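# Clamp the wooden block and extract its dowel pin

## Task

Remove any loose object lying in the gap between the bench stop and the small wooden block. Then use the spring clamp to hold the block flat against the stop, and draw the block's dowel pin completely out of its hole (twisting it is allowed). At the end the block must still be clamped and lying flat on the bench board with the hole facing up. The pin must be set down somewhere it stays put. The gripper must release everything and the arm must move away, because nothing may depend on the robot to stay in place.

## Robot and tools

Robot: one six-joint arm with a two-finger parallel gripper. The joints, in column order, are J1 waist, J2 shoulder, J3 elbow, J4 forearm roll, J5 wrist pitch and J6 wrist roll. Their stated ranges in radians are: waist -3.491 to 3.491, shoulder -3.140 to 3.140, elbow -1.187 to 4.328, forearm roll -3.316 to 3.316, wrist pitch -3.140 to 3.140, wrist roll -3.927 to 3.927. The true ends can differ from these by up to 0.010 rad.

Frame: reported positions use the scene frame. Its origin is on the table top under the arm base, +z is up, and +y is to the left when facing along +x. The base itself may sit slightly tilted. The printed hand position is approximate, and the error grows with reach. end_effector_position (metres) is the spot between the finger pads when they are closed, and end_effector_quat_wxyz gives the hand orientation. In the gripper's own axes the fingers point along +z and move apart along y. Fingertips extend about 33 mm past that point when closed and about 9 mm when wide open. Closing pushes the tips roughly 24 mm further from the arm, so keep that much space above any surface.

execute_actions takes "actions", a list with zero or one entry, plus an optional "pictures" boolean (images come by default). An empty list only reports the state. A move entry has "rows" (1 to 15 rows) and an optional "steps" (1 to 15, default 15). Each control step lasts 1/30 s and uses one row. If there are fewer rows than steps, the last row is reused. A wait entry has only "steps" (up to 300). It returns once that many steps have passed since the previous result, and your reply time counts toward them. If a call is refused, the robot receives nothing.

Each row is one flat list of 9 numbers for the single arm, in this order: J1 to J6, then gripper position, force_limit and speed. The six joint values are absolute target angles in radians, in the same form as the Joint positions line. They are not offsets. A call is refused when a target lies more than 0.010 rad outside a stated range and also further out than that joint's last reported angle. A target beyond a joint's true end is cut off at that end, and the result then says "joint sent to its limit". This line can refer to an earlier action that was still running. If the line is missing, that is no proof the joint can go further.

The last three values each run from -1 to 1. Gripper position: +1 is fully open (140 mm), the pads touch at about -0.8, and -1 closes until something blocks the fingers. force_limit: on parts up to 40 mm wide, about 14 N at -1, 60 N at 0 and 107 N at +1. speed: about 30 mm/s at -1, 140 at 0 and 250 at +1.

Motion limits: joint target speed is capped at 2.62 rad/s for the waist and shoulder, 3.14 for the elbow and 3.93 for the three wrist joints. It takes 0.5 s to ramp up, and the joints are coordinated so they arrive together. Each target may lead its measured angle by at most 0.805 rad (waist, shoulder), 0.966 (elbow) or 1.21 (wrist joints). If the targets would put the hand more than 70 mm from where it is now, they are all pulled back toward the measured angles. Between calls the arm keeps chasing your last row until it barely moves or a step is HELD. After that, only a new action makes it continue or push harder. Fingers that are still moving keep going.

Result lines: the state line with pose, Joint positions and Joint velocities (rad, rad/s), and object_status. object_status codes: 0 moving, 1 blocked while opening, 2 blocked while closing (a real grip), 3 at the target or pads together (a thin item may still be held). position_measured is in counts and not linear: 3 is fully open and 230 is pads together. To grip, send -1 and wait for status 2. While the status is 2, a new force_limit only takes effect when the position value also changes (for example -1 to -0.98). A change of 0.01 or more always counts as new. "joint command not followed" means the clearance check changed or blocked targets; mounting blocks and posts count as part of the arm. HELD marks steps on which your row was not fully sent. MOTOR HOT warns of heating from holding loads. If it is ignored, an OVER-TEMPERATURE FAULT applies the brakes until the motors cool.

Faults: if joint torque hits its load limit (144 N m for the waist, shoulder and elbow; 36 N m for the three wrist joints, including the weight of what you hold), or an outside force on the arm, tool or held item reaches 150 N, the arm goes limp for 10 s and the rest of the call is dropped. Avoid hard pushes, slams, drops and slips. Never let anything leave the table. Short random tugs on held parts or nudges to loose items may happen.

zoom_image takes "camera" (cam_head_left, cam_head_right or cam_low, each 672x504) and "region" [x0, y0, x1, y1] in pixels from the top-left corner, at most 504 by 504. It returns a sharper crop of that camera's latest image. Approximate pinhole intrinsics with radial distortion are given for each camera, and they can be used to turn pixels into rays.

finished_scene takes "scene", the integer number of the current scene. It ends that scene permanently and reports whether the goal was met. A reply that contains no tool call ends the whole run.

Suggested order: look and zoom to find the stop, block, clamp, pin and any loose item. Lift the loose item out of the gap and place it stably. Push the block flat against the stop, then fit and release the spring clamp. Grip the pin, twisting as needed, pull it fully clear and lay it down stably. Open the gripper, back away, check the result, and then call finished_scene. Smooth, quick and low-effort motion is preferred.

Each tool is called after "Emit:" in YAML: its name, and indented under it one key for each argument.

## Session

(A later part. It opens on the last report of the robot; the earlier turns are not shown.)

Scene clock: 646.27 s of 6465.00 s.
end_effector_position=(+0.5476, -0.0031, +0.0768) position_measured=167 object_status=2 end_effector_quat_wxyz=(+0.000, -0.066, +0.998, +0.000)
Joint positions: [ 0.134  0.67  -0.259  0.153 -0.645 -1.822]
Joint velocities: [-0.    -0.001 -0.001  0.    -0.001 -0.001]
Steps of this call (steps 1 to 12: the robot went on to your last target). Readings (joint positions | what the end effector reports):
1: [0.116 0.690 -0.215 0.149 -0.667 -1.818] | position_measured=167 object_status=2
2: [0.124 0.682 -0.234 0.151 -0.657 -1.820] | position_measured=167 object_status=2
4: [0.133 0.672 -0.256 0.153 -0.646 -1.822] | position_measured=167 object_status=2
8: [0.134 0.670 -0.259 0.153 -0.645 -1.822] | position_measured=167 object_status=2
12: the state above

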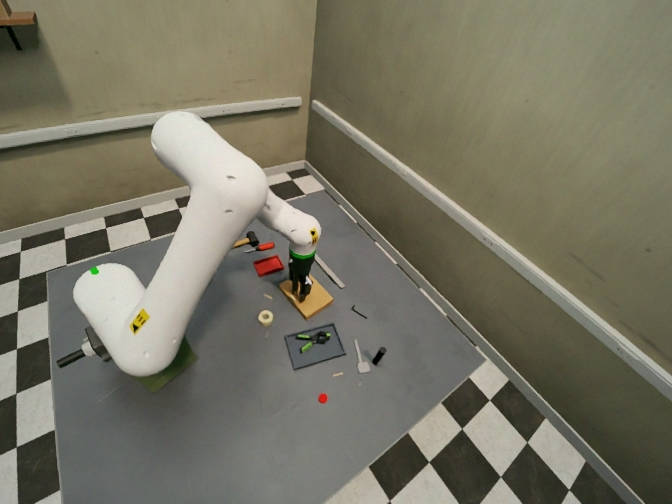

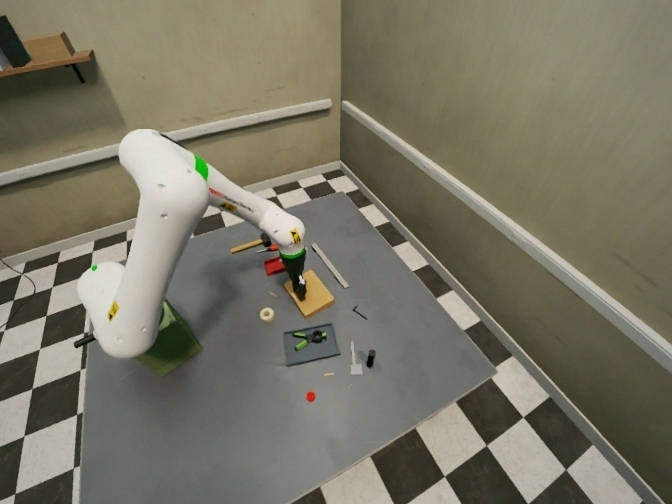

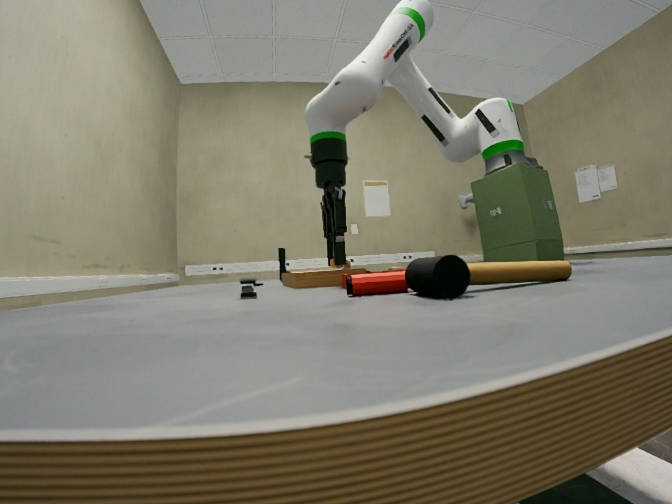

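Emit:
execute_actions:
  actions:
    - {"rows": [[0.1343,0.6673,-0.2645,0.1536,-0.6424,-1.8227,-1,0,-0.4],[0.1341,0.6643,-0.2701,0.1539,-0.6400,-1.8234,-1,0,-0.4],[0.1339,0.6613,-0.2757,0.1543,-0.6376,-1.8241,-1,0,-0.4],[0.1337,0.6583,-0.2813,0.1546,-0.6352,-1.8248,-1,0,-0.4],[0.1335,0.6553,-0.2869,0.1550,-0.6328,-1.8255,-1,0,-0.4],[0.1333,0.6523,-0.2925,0.1553,-0.6304,-1.8262,-1,0,-0.4],[0.1331,0.6493,-0.2981,0.1557,-0.6280,-1.8269,-1,0,-0.4],[0.1331,0.6493,-0.2981,0.1557,-0.6280,-1.8269,-1,0,-0.4],[0.1329,0.6512,-0.2983,0.1561,-0.6259,-1.8272,-1,0,-0.4],[0.1327,0.6531,-0.2985,0.1565,-0.6238,-1.8275,-1,0,-0.4],[0.1326,0.6545,-0.2986,0.1567,-0.6223,-1.8277,-1,0,-0.4]], "steps": 15}

Emit:
zoom_image:
  camera: "cam_low"
  region: [310, 240, 366, 280]

Emit:
zoom_image:
  camera: "cam_head_left"
  region: [275, 265, 325, 315]

Scene clock: 672.90 s of 6465.00 s.
end_effector_position=(+0.5347, -0.0070, +0.0747) position_measured=167 object_status=2 end_effector_quat_wxyz=(-0.001, -0.064, +0.998, +0.001)
Joint positions: [ 0.133  0.654 -0.299  0.157 -0.622 -1.828]
Joint velocities: [ 0.002  0.003 -0.001  0.005  0.003 -0.001]
Steps of this call (steps 1 to 30: the robot went on to your last target; steps 31 to 90: nothing new was sent; then 23.13 s passed at rest; steps 91 to 105: all 15 steps of this action). Readings (joint positions | what the end effector reports):
91: [0.135 0.670 -0.259 0.153 -0.645 -1.822] | position_measured=167 object_status=2
92: [0.135 0.669 -0.261 0.153 -0.644 -1.822] | position_measured=167 object_status=2
94: [0.134 0.665 -0.269 0.153 -0.640 -1.823] | position_measured=167 object_status=2
98: [0.133 0.653 -0.291 0.155 -0.631 -1.826] | position_measured=167 object_status=2
105: the state above

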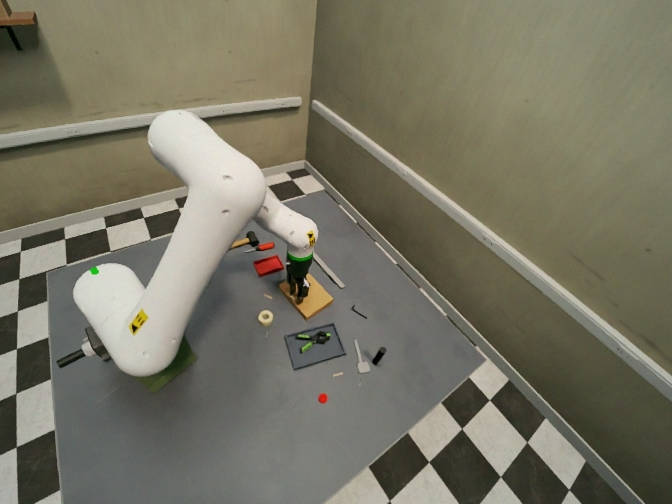

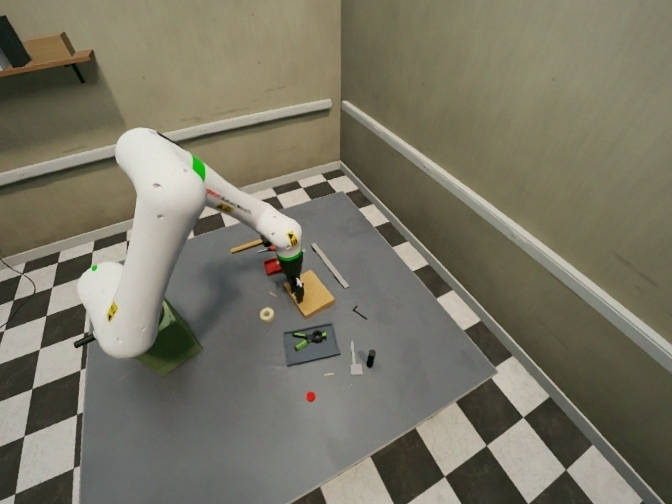

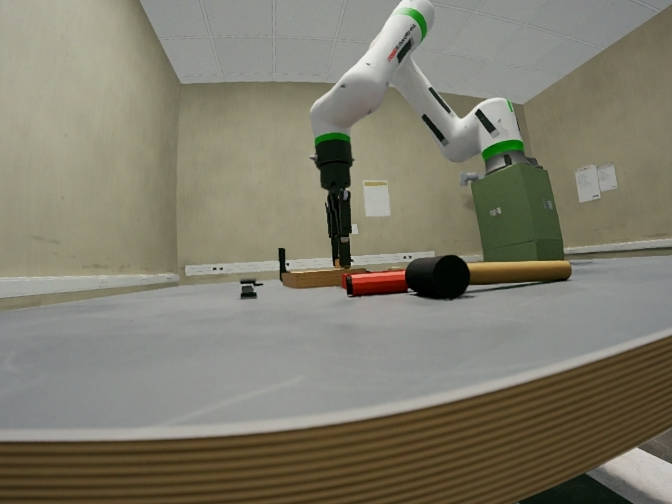

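Region (310, 240, 366, 280) of cam_low's 672x504 image, scaled by 9.000, with more detail than that image has; it fills the top 360 rows of this view, and the rest is white.

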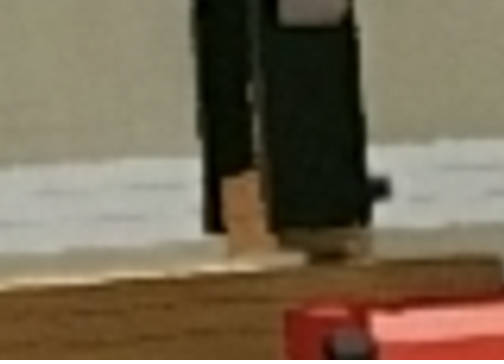

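Region (275, 265, 325, 315) of cam_head_left's 672x504 image, scaled by 10.080, with more detail than that image has.

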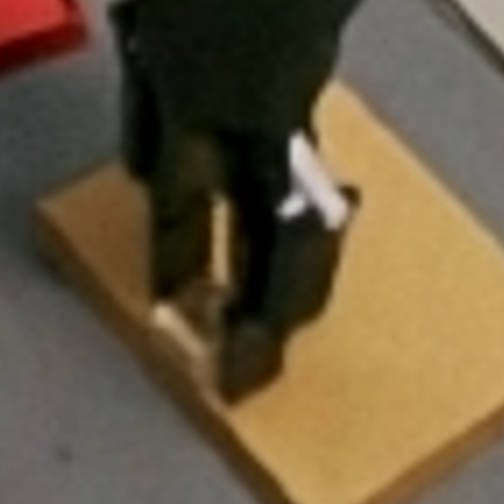

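Emit:
execute_actions:
  actions:
    - {"rows": [[0.1345,0.6545,-0.2986,0.1567,-0.6223,-1.8296,-1,0,-0.4],[0.1364,0.6545,-0.2986,0.1567,-0.6223,-1.8315,-1,0,-0.4],[0.1383,0.6545,-0.2986,0.1567,-0.6223,-1.8334,-1,0,-0.4],[0.1401,0.6545,-0.2986,0.1567,-0.6223,-1.8352,-1,0,-0.4],[0.1401,0.6545,-0.2986,0.1567,-0.6223,-1.8352,-1,0,-0.4],[0.1400,0.6560,-0.2987,0.1570,-0.6206,-1.8354,-1,0,-0.4],[0.1398,0.6575,-0.2989,0.1573,-0.6190,-1.8357,-1,0,-0.4],[0.1397,0.6590,-0.2990,0.1576,-0.6173,-1.8359,-1,0,-0.4],[0.1396,0.6600,-0.2991,0.1578,-0.6162,-1.8361,-1,0,-0.4],[0.1395,0.6605,-0.2992,0.1579,-0.6157,-1.8362,-1,0,-0.4]], "steps": 15}

Emit:
zoom_image:
  camera: "cam_low"
  region: [310, 240, 366, 280]

Emit:
zoom_image:
  camera: "cam_head_left"
  region: [275, 265, 325, 315]

Scene clock: 688.00 s of 6465.00 s.
end_effector_position=(+0.5345, -0.0029, +0.0718) position_measured=167 object_status=2 end_effector_quat_wxyz=(-0.000, -0.064, +0.998, +0.001)
Joint positions: [ 0.14   0.66  -0.299  0.158 -0.616 -1.836]
Joint velocities: [-0.001  0.     0.     0.    -0.     0.001]
Steps of this call (steps 1 to 15: the robot went on to your last target; steps 16 to 90: nothing new was sent; then 11.60 s passed at rest; steps 91 to 105: all 15 steps of this action). Readings (joint positions | what the end effector reports):
91: [0.133 0.655 -0.299 0.157 -0.622 -1.828] | position_measured=167 object_status=2
92: [0.133 0.655 -0.299 0.157 -0.622 -1.829] | position_measured=167 object_status=2
94: [0.136 0.655 -0.299 0.157 -0.622 -1.832] | position_measured=167 object_status=2
98: [0.140 0.656 -0.299 0.157 -0.620 -1.835] | position_measured=167 object_status=2
105: the state above

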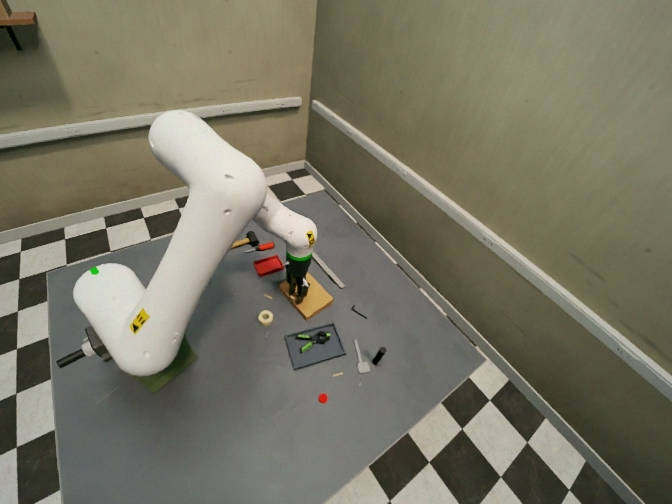

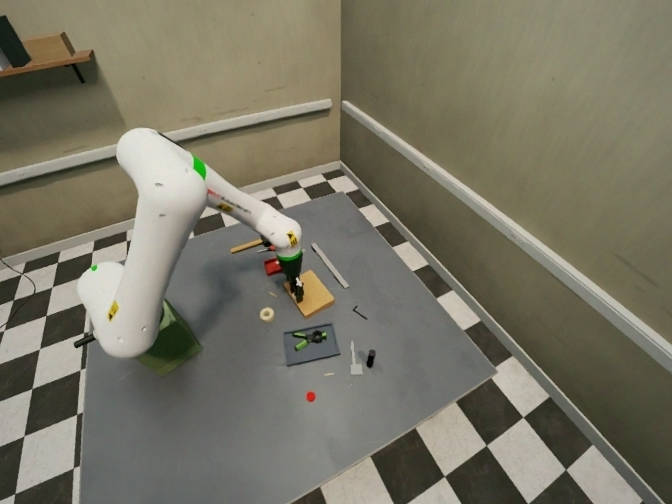

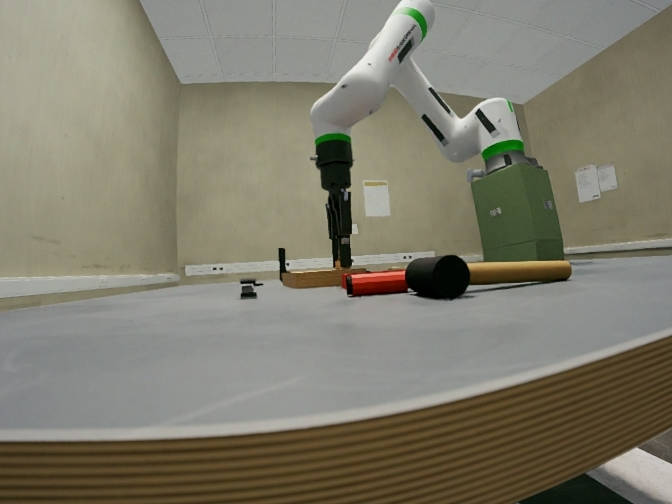

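Region (310, 240, 366, 280) of cam_low's 672x504 image, scaled by 9.000, with more detail than that image has; it fills the top 360 rows of this view, and the rest is white.

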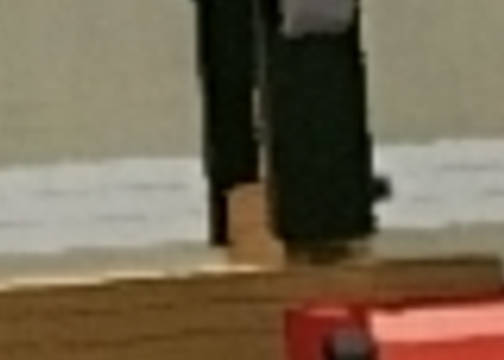

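Region (275, 265, 325, 315) of cam_head_left's 672x504 image, scaled by 10.080, with more detail than that image has.

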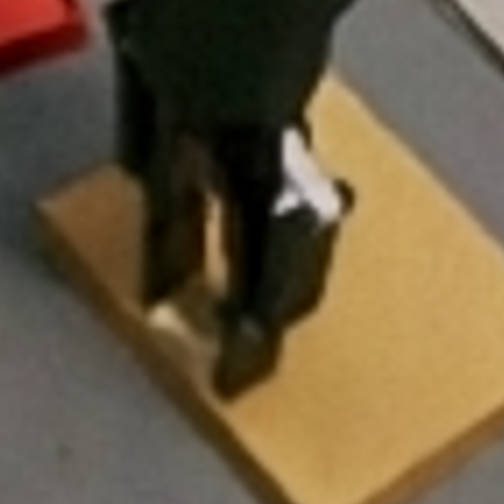

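Emit:
execute_actions:
  actions:
    - {"rows": [[0.1395,0.6605,-0.2992,0.1579,-0.6157,-1.8362,-0.05,0,-0.3],[0.1395,0.6605,-0.2992,0.1579,-0.6157,-1.8362,-0.05,0,-0.3],[0.1395,0.6605,-0.2992,0.1579,-0.6157,-1.8362,-0.05,0,-0.3],[0.1395,0.6605,-0.2992,0.1579,-0.6157,-1.8362,-0.05,0,-0.3],[0.1395,0.6605,-0.2992,0.1579,-0.6157,-1.8362,-0.05,0,-0.3],[0.1395,0.6605,-0.2992,0.1579,-0.6157,-1.8362,-0.05,0,-0.3],[0.1407,0.6488,-0.2981,0.1556,-0.6284,-1.8344,-0.05,0,-0.3],[0.1423,0.6332,-0.2967,0.1524,-0.6454,-1.8320,-0.05,0,-0.3],[0.1443,0.6137,-0.2949,0.1486,-0.6666,-1.8290,-0.05,0,-0.3],[0.1463,0.5942,-0.2931,0.1447,-0.6878,-1.8260,-0.05,0,-0.3],[0.1483,0.5747,-0.2913,0.1408,-0.7090,-1.8230,-0.05,0,-0.3],[0.1503,0.5552,-0.2895,0.1369,-0.7302,-1.8200,-0.05,0,-0.3],[0.1523,0.5357,-0.2877,0.1330,-0.7514,-1.8170,-0.05,0,-0.3]], "steps": 15}
  pictures: false

Emit:
execute_actions:
  actions:
    - {"steps": 10}

Emit:
zoom_image:
  camera: "cam_low"
  region: [310, 235, 373, 280]

Emit:
zoom_image:
  camera: "cam_head_left"
  region: [270, 270, 354, 375]

Emit:
zoom_image:
  camera: "cam_head_right"
  region: [270, 270, 354, 375]

Scene clock: 702.13 s of 6465.00 s.
end_effector_position=(+0.5361, -0.0027, +0.1235) position_measured=135 object_status=3 end_effector_quat_wxyz=(-0.000, -0.064, +0.998, +0.001)
Joint positions: [ 0.149  0.562 -0.29   0.139 -0.722 -1.821]
Joint velocities: [ 0.044 -0.451  0.045 -0.086 -0.478  0.068]
Steps of this call (steps 1 to 15: the robot went on to your last target; steps 16 to 90: nothing new was sent; then 10.63 s passed at rest; steps 91 to 105: all 15 steps of this action). Readings (joint positions | what the end effector reports):
91: [0.139 0.661 -0.299 0.158 -0.616 -1.836] | position_measured=167 object_status=0
92: [0.139 0.661 -0.299 0.158 -0.616 -1.836] | position_measured=167 object_status=0
94: [0.139 0.661 -0.299 0.158 -0.616 -1.836] | position_measured=153 object_status=0
98: [0.140 0.658 -0.299 0.158 -0.618 -1.836] | position_measured=135 object_status=0
105: the state above

Scene clock: 702.47 s of 6465.00 s.
end_effector_position=(+0.5354, -0.0026, +0.1376) position_measured=135 object_status=3 end_effector_quat_wxyz=(-0.000, -0.064, +0.998, +0.001)
Joint positions: [ 0.152  0.536 -0.288  0.133 -0.751 -1.817]
Joint velocities: [ 0.001 -0.002  0.     0.003 -0.001  0.001]
Steps of this call (steps 1 to 10: the robot went on to your last target). Readings (joint positions | what the end effector reports):
1: [0.151 0.549 -0.289 0.136 -0.736 -1.819] | position_measured=135 object_status=3
2: [0.152 0.540 -0.288 0.134 -0.746 -1.818] | position_measured=135 object_status=3
4: [0.152 0.536 -0.288 0.133 -0.751 -1.817] | position_measured=135 object_status=3
8: [0.152 0.536 -0.288 0.133 -0.751 -1.817] | position_measured=135 object_status=3
10: the state above

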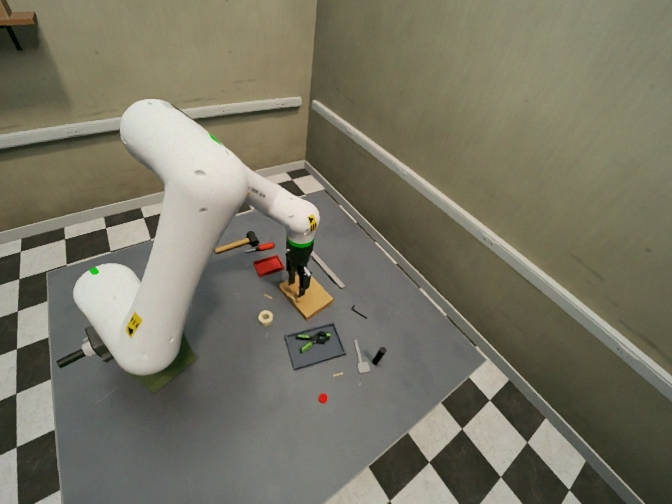

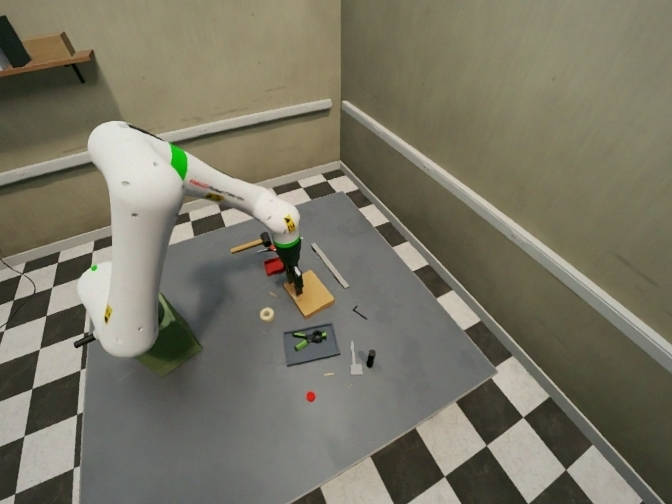

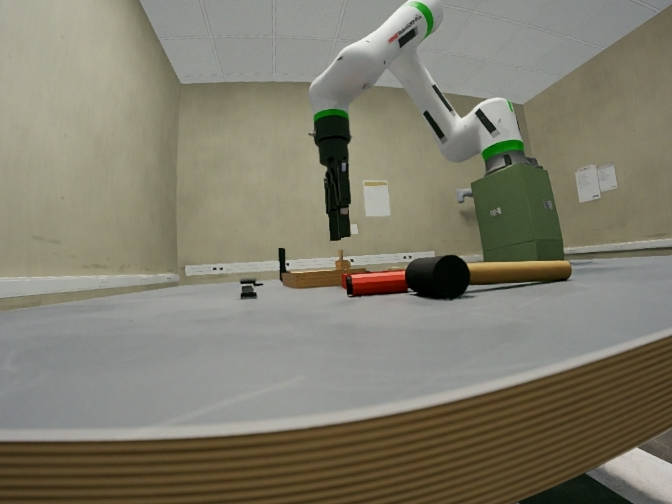

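Region (310, 235, 373, 280) of cam_low's 672x504 image, scaled by 8.000, with more detail than that image has; it fills the top 360 rows of this view, and the rest is white.

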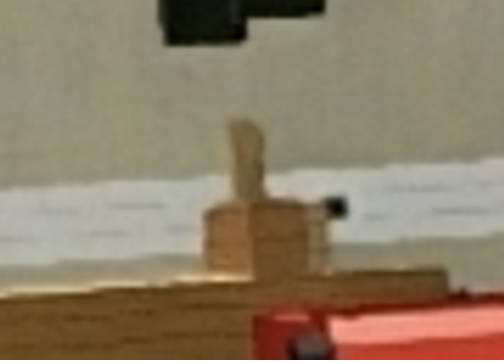

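Region (270, 270, 354, 375) of cam_head_left's 672x504 image, scaled by 4.800, with more detail than that image has; it fills the left 403 columns of this view, and the rest is white.

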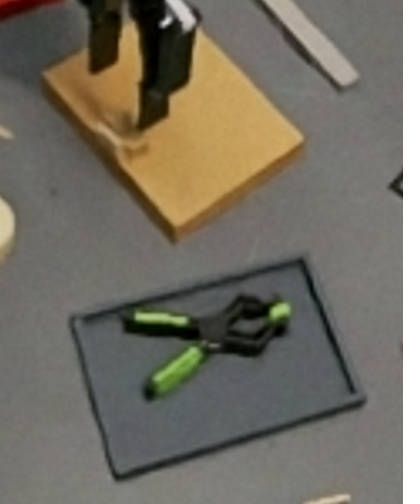

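Region (270, 270, 354, 375) of cam_head_right's 672x504 image, scaled by 4.800, with more detail than that image has; it fills the left 403 columns of this view, and the rest is white.

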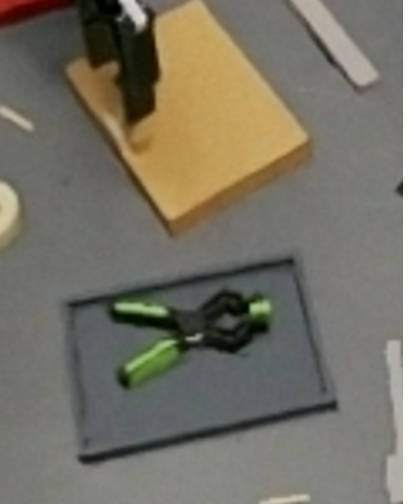

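Emit:
execute_actions:
  actions: []

Scene clock: 723.90 s of 6465.00 s.
end_effector_position=(+0.5355, -0.0026, +0.1376) position_measured=135 object_status=3 end_effector_quat_wxyz=(-0.000, -0.064, +0.998, +0.001)
Joint positions: [ 0.152  0.536 -0.288  0.133 -0.751 -1.817]
Joint velocities: [ 0.001  0.     0.001 -0.001  0.002  0.001]
Steps of this call (steps 1 to 30: the robot went on to your last target; steps 31 to 90: nothing new was sent; then 18.43 s passed at rest). Readings (joint positions | what the end effector reports):
1: [0.152 0.536 -0.288 0.133 -0.751 -1.817] | position_measured=135 object_status=3
2: [0.152 0.536 -0.288 0.133 -0.751 -1.817] | position_measured=135 object_status=3
4: [0.152 0.536 -0.288 0.133 -0.751 -1.817] | position_measured=135 object_status=3
8: [0.152 0.536 -0.288 0.133 -0.751 -1.817] | position_measured=135 object_status=3
90: the state above
The arm was judged still, so your last target was given up. Only a new action makes it travel on or press farther. Fingers that are still opening or closing keep moving.

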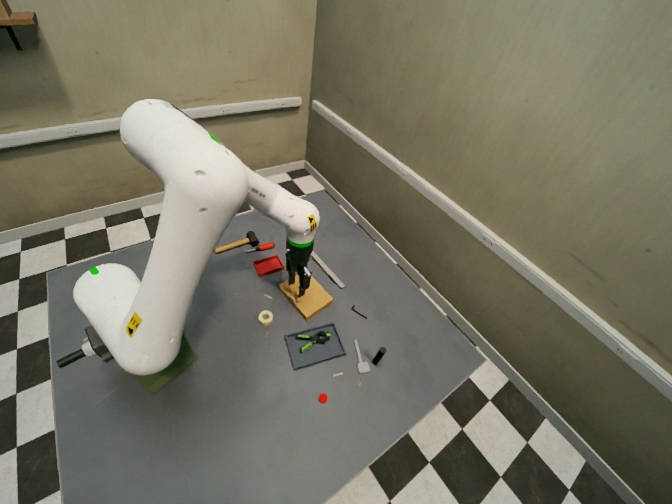

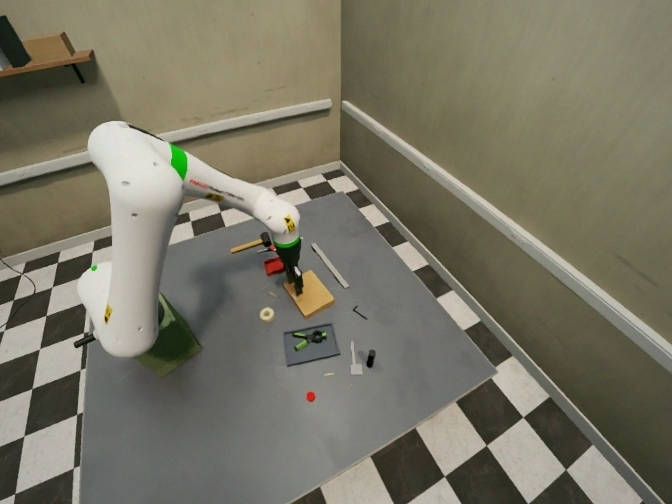

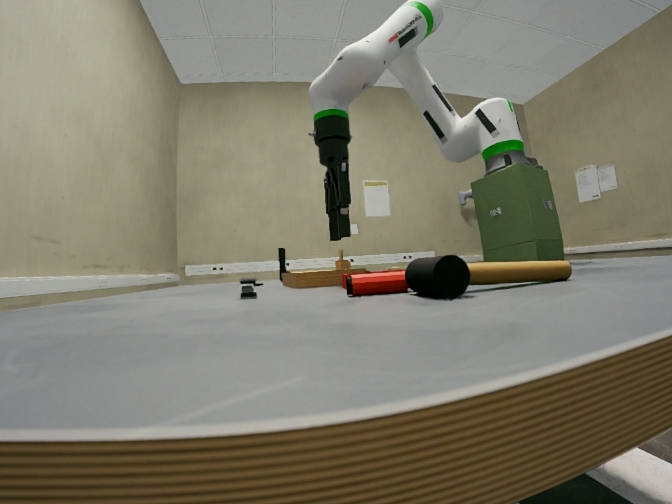

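Emit:
zoom_image:
  camera: "cam_head_left"
  region: [270, 310, 360, 380]

Region (270, 310, 360, 380) of cam_head_left's 672x504 image, scaled by 5.600, with more detail than that image has.

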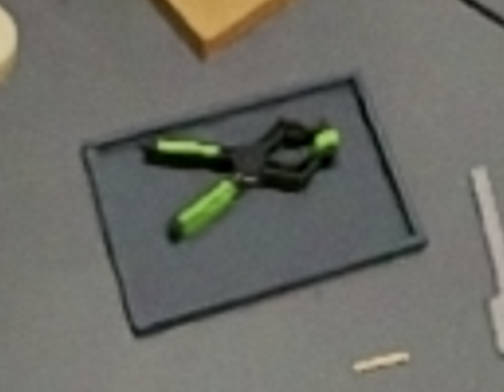

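Emit:
execute_actions:
  actions:
    - {"rows": [[-0.2066,0.4378,-0.4666,0.1441,-0.6384,-1.75,0.5,0,0]], "steps": 15}
  pictures: false

Emit:
execute_actions:
  actions:
    - {"steps": 30}

Scene clock: 765.43 s of 6465.00 s.
end_effector_position=(+0.4688, -0.1552, +0.1226) position_measured=66 object_status=0 end_effector_quat_wxyz=(-0.000, +0.048, +0.999, +0.001)
Joint positions: [-0.142  0.455 -0.434  0.142 -0.659 -1.762]
Joint velocities: [-0.7   -0.191 -0.349  0.021  0.219  0.129]
Steps of this call (steps 1 to 90: nothing new was sent; then 38.03 s passed at rest; steps 91 to 105: all 15 steps of this action). Readings (joint positions | what the end effector reports):
91: [0.152 0.536 -0.288 0.133 -0.751 -1.817] | position_measured=135 object_status=0
92: [0.150 0.535 -0.289 0.133 -0.751 -1.816] | position_measured=133 object_status=0
94: [0.128 0.529 -0.300 0.134 -0.744 -1.812] | position_measured=117 object_status=0
98: [0.031 0.503 -0.348 0.137 -0.713 -1.794] | position_measured=87 object_status=0
105: the state above

Scene clock: 766.43 s of 6465.00 s.
end_effector_position=(+0.4479, -0.1841, +0.1197) position_measured=66 object_status=3 end_effector_quat_wxyz=(-0.000, +0.073, +0.997, +0.000)
Joint positions: [-0.207  0.438 -0.467  0.144 -0.638 -1.75 ]
Joint velocities: [ 0.002  0.     0.    -0.    -0.001 -0.   ]
Steps of this call (steps 1 to 30: the robot went on to your last target). Readings (joint positions | what the end effector reports):
1: [-0.164 0.449 -0.445 0.143 -0.652 -1.758] | position_measured=66 object_status=0
2: [-0.182 0.444 -0.454 0.143 -0.646 -1.755] | position_measured=66 object_status=3
4: [-0.203 0.439 -0.465 0.144 -0.640 -1.751] | position_measured=66 object_status=3
8: [-0.206 0.438 -0.466 0.144 -0.638 -1.750] | position_measured=66 object_status=3
30: the state above
The arm was judged still, so your last target was given up. Only a new action makes it travel on or press farther. Fingers that are still opening or closing keep moving.

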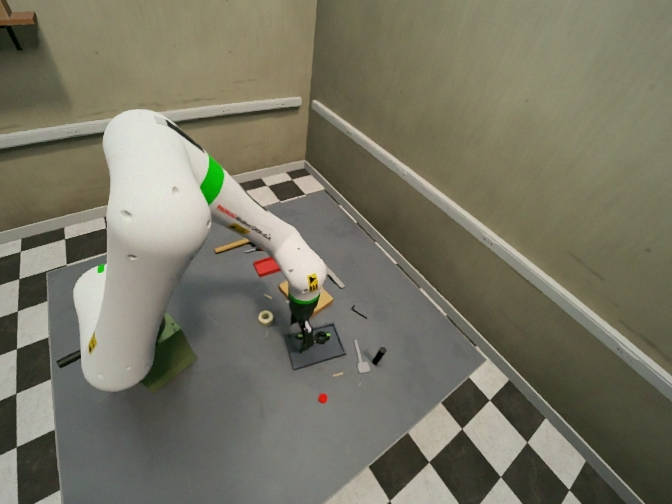

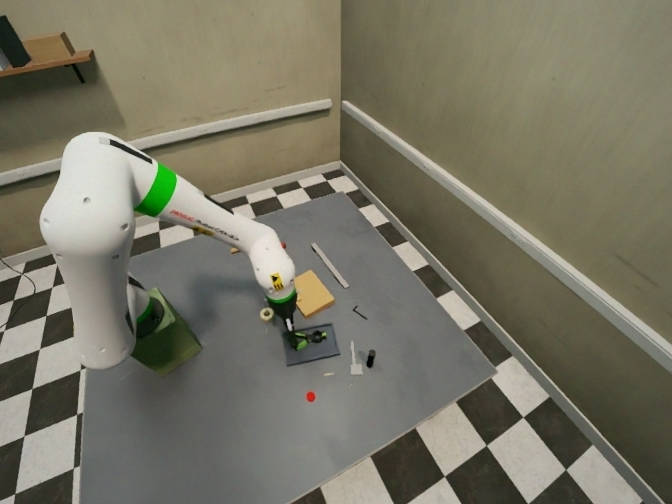

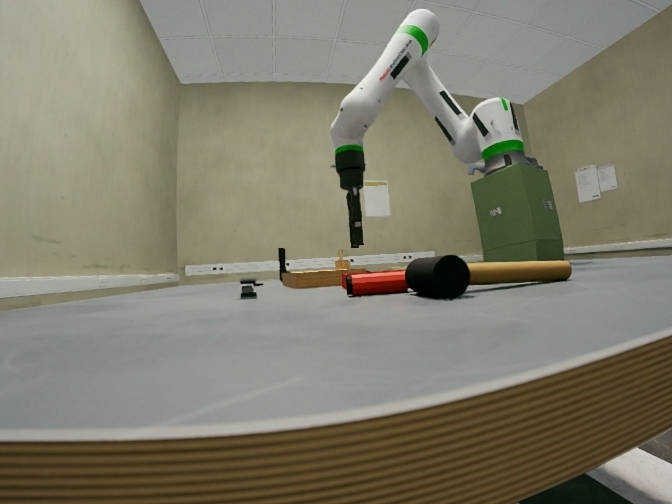

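Emit:
zoom_image:
  camera: "cam_head_left"
  region: [270, 300, 360, 380]

Emit:
zoom_image:
  camera: "cam_head_right"
  region: [265, 300, 355, 380]

Region (270, 300, 360, 380) of cam_head_left's 672x504 image, scaled by 5.600, with more detail than that image has.

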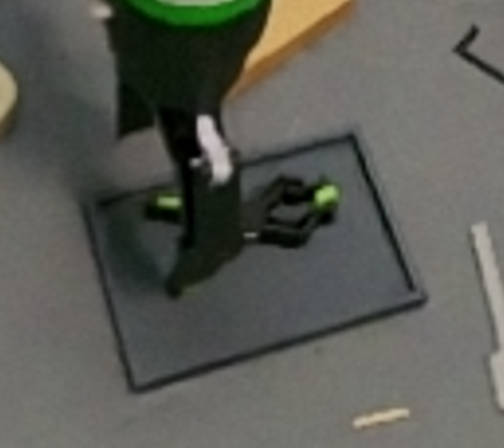

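Region (265, 300, 355, 380) of cam_head_right's 672x504 image, scaled by 5.600, with more detail than that image has.

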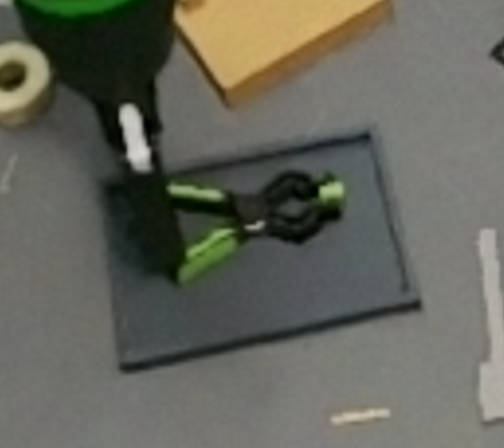

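Emit:
execute_actions:
  actions:
    - {"rows": [[-0.1870,0.5612,-0.4277,0.1639,-0.5567,-1.793,0.5,0,0]], "steps": 15}
  pictures: false

Emit:
execute_actions:
  actions:
    - {"steps": 20}

Emit:
zoom_image:
  camera: "cam_head_left"
  region: [270, 300, 360, 380]

Emit:
zoom_image:
  camera: "cam_head_right"
  region: [265, 300, 355, 380]

Scene clock: 809.27 s of 6465.00 s.
end_effector_position=(+0.4679, -0.1721, +0.0748) position_measured=66 object_status=3 end_effector_quat_wxyz=(-0.000, +0.073, +0.997, +0.000)
Joint positions: [-0.187  0.561 -0.428  0.164 -0.557 -1.793]
Joint velocities: [-0.     0.001  0.     0.     0.002  0.   ]
Steps of this call (steps 1 to 90: nothing new was sent; then 39.33 s passed at rest; steps 91 to 105: all 15 steps of this action). Readings (joint positions | what the end effector reports):
91: [-0.207 0.438 -0.467 0.144 -0.638 -1.750] | position_measured=66 object_status=3
92: [-0.206 0.440 -0.466 0.144 -0.636 -1.751] | position_measured=66 object_status=3
94: [-0.203 0.462 -0.459 0.148 -0.622 -1.759] | position_measured=66 object_status=3
98: [-0.190 0.545 -0.433 0.161 -0.568 -1.787] | position_measured=66 object_status=3
105: the state above

Scene clock: 809.93 s of 6465.00 s.
end_effector_position=(+0.4678, -0.1721, +0.0748) position_measured=66 object_status=3 end_effector_quat_wxyz=(-0.000, +0.073, +0.997, +0.000)
Joint positions: [-0.187  0.561 -0.428  0.164 -0.557 -1.793]
Joint velocities: [ 0.    -0.001 -0.    -0.002 -0.001 -0.   ]
Steps of this call (steps 1 to 15: the robot went on to your last target; steps 16 to 20: nothing new was sent). Readings (joint positions | what the end effector reports):
1: [-0.187 0.561 -0.428 0.164 -0.557 -1.793] | position_measured=66 object_status=3
2: [-0.187 0.561 -0.428 0.164 -0.557 -1.793] | position_measured=66 object_status=3
4: [-0.187 0.561 -0.428 0.164 -0.557 -1.793] | position_measured=66 object_status=3
8: [-0.187 0.561 -0.428 0.164 -0.557 -1.793] | position_measured=66 object_status=3
20: the state above
The arm was judged still, so your last target was given up. Only a new action makes it travel on or press farther. Fingers that are still opening or closing keep moving.

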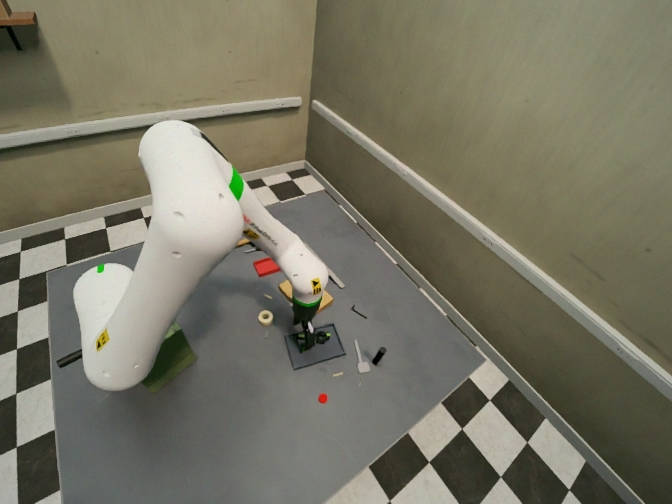

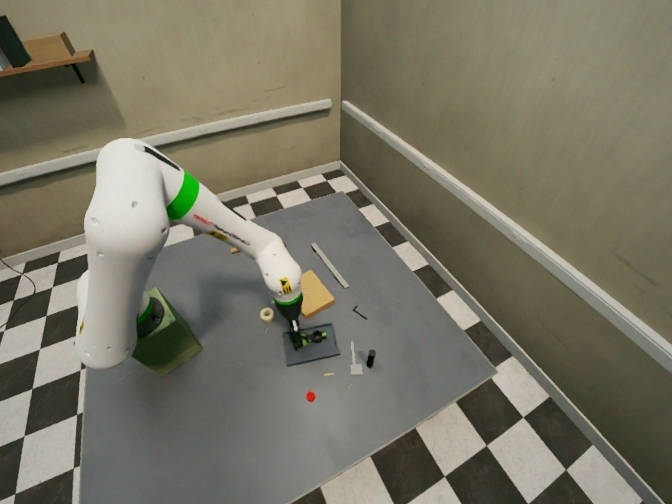

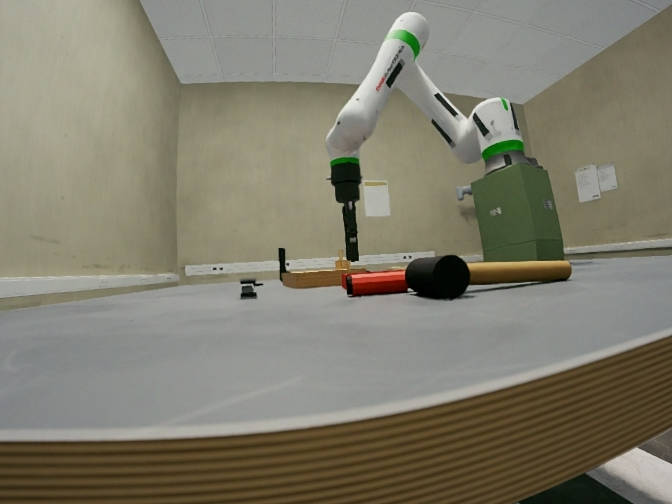

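Region (270, 300, 360, 380) of cam_head_left's 672x504 image, scaled by 5.600, with more detail than that image has.

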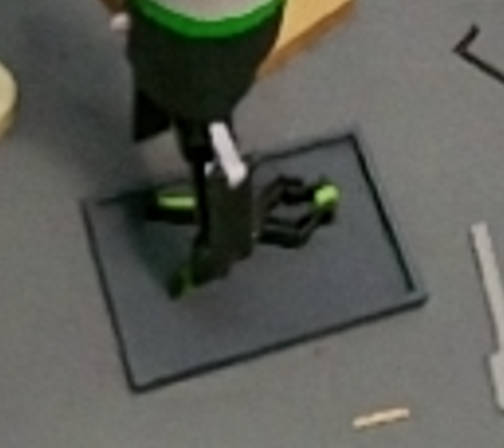

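Region (265, 300, 355, 380) of cam_head_right's 672x504 image, scaled by 5.600, with more detail than that image has.

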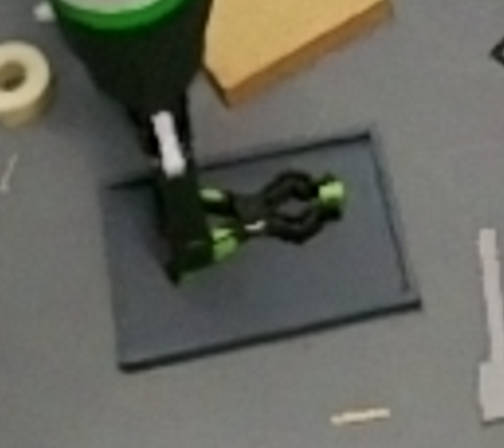

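Emit:
execute_actions:
  actions:
    - {"rows": [[-0.2242,0.5424,-0.4593,0.1658,-0.5407,-1.889,0.55,0,0]], "steps": 15}

Emit:
zoom_image:
  camera: "cam_head_left"
  region: [270, 300, 360, 380]

Emit:
zoom_image:
  camera: "cam_head_right"
  region: [265, 300, 355, 380]

Scene clock: 870.27 s of 6465.00 s.
end_effector_position=(+0.4510, -0.1881, +0.0747) position_measured=59 object_status=3 end_effector_quat_wxyz=(-0.000, +0.138, +0.990, +0.000)
Joint positions: [-0.224  0.542 -0.459  0.166 -0.541 -1.889]
Joint velocities: [-0.    -0.    -0.     0.002  0.001  0.   ]
Steps of this call (steps 1 to 90: nothing new was sent; then 56.83 s passed at rest; steps 91 to 105: all 15 steps of this action). Readings (joint positions | what the end effector reports):
91: [-0.187 0.561 -0.428 0.164 -0.557 -1.793] | position_measured=66 object_status=0
92: [-0.188 0.561 -0.429 0.164 -0.556 -1.798] | position_measured=64 object_status=0
94: [-0.201 0.554 -0.440 0.165 -0.550 -1.831] | position_measured=59 object_status=0
98: [-0.224 0.543 -0.459 0.166 -0.541 -1.888] | position_measured=59 object_status=3
105: the state above

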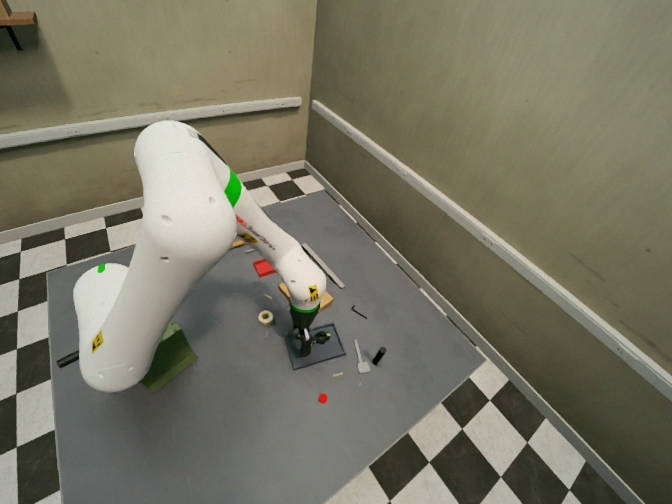

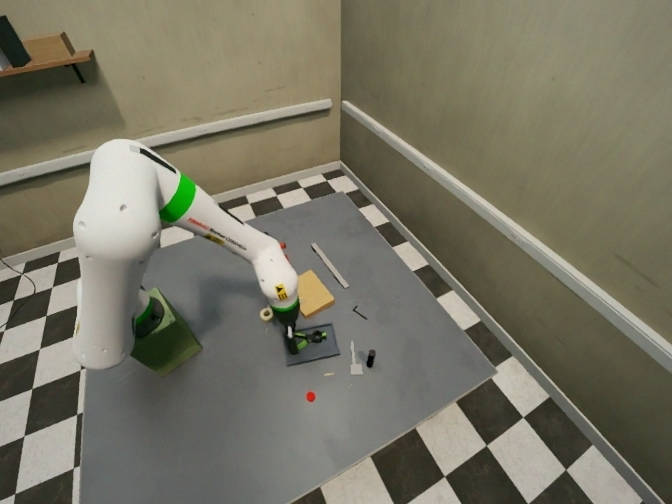

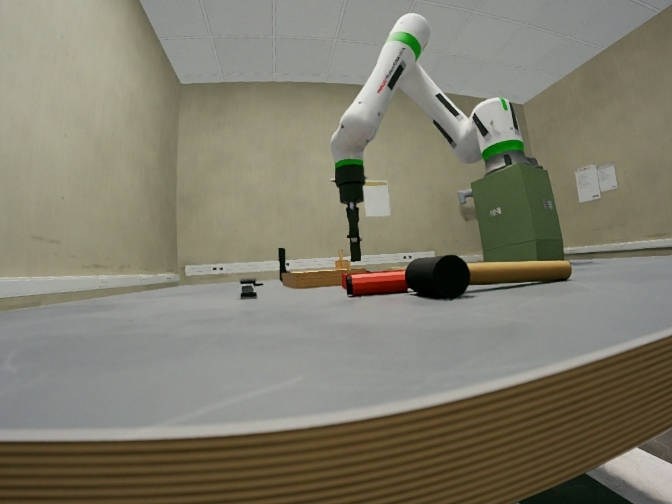

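Region (270, 300, 360, 380) of cam_head_left's 672x504 image, scaled by 5.600, with more detail than that image has.

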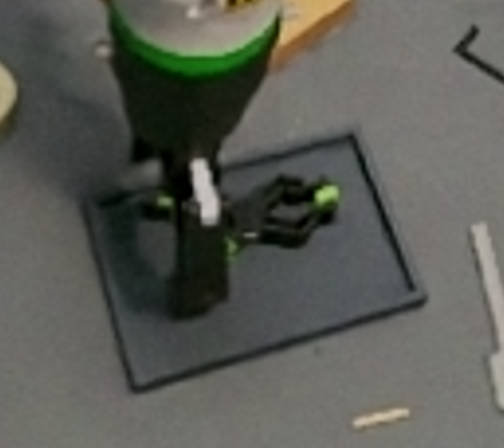

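Region (265, 300, 355, 380) of cam_head_right's 672x504 image, scaled by 5.600, with more detail than that image has.

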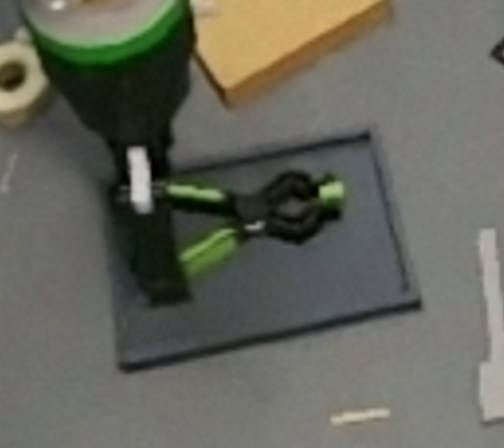

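Emit:
execute_actions:
  actions:
    - {"rows": [[-0.2260,0.5935,-0.4223,0.1696,-0.5266,-1.8916,0.55,0,0]], "steps": 15}

Emit:
zoom_image:
  camera: "cam_head_left"
  region: [270, 300, 360, 380]

Emit:
zoom_image:
  camera: "cam_head_right"
  region: [265, 300, 355, 380]

Scene clock: 900.27 s of 6465.00 s.
end_effector_position=(+0.4633, -0.1888, +0.0598) position_measured=59 object_status=3 end_effector_quat_wxyz=(-0.000, +0.138, +0.990, +0.000)
Joint positions: [-0.226  0.593 -0.422  0.17  -0.527 -1.892]
Joint velocities: [-0.001  0.001 -0.     0.002  0.001 -0.   ]
Steps of this call (steps 1 to 15: the robot went on to your last target; steps 16 to 90: nothing new was sent; then 26.50 s passed at rest; steps 91 to 105: all 15 steps of this action). Readings (joint positions | what the end effector reports):
91: [-0.224 0.542 -0.459 0.166 -0.541 -1.889] | position_measured=59 object_status=3
92: [-0.224 0.545 -0.458 0.166 -0.540 -1.889] | position_measured=59 object_status=3
94: [-0.225 0.566 -0.442 0.167 -0.534 -1.890] | position_measured=59 object_status=3
98: [-0.226 0.593 -0.423 0.170 -0.527 -1.892] | position_measured=59 object_status=3
105: the state above

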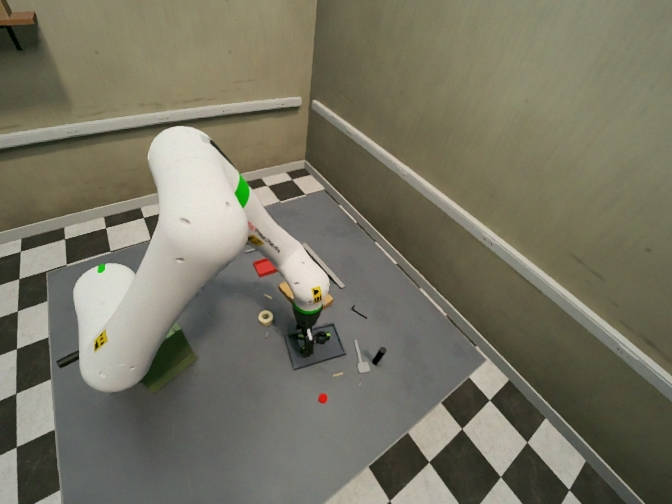

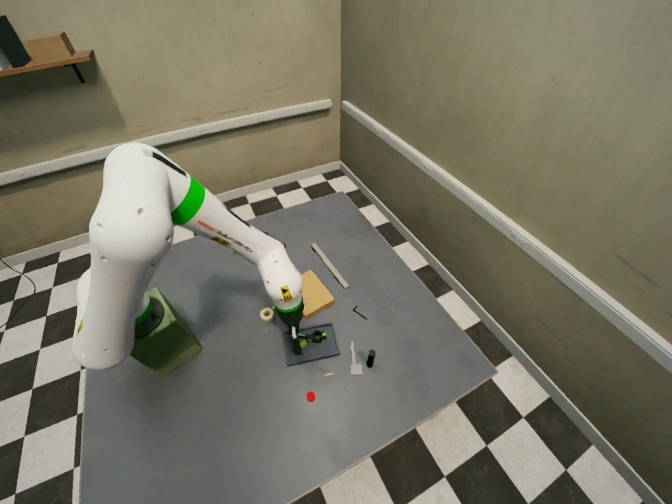

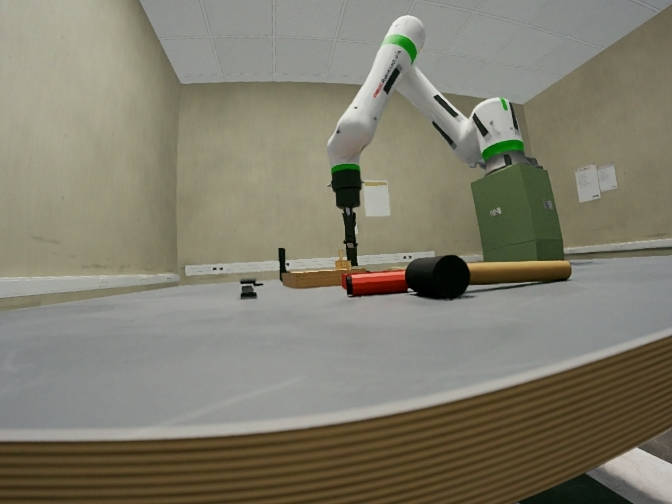

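Region (270, 300, 360, 380) of cam_head_left's 672x504 image, scaled by 5.600, with more detail than that image has.

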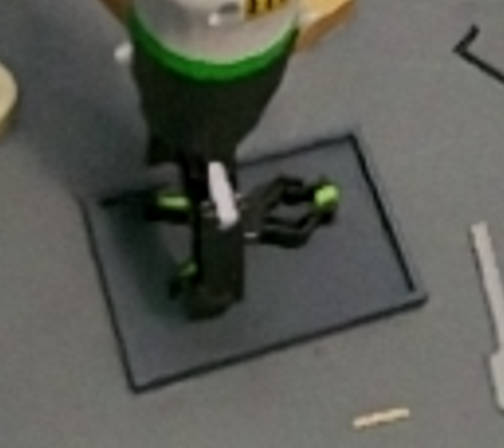

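Region (265, 300, 355, 380) of cam_head_right's 672x504 image, scaled by 5.600, with more detail than that image has.

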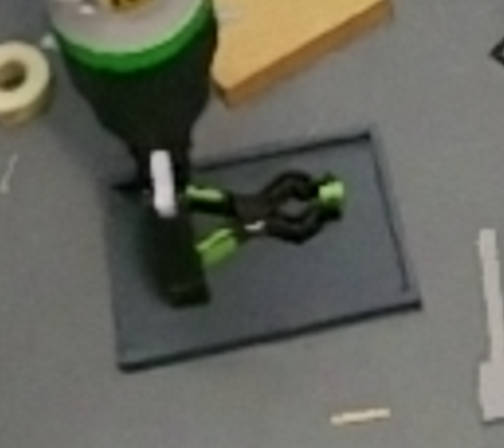

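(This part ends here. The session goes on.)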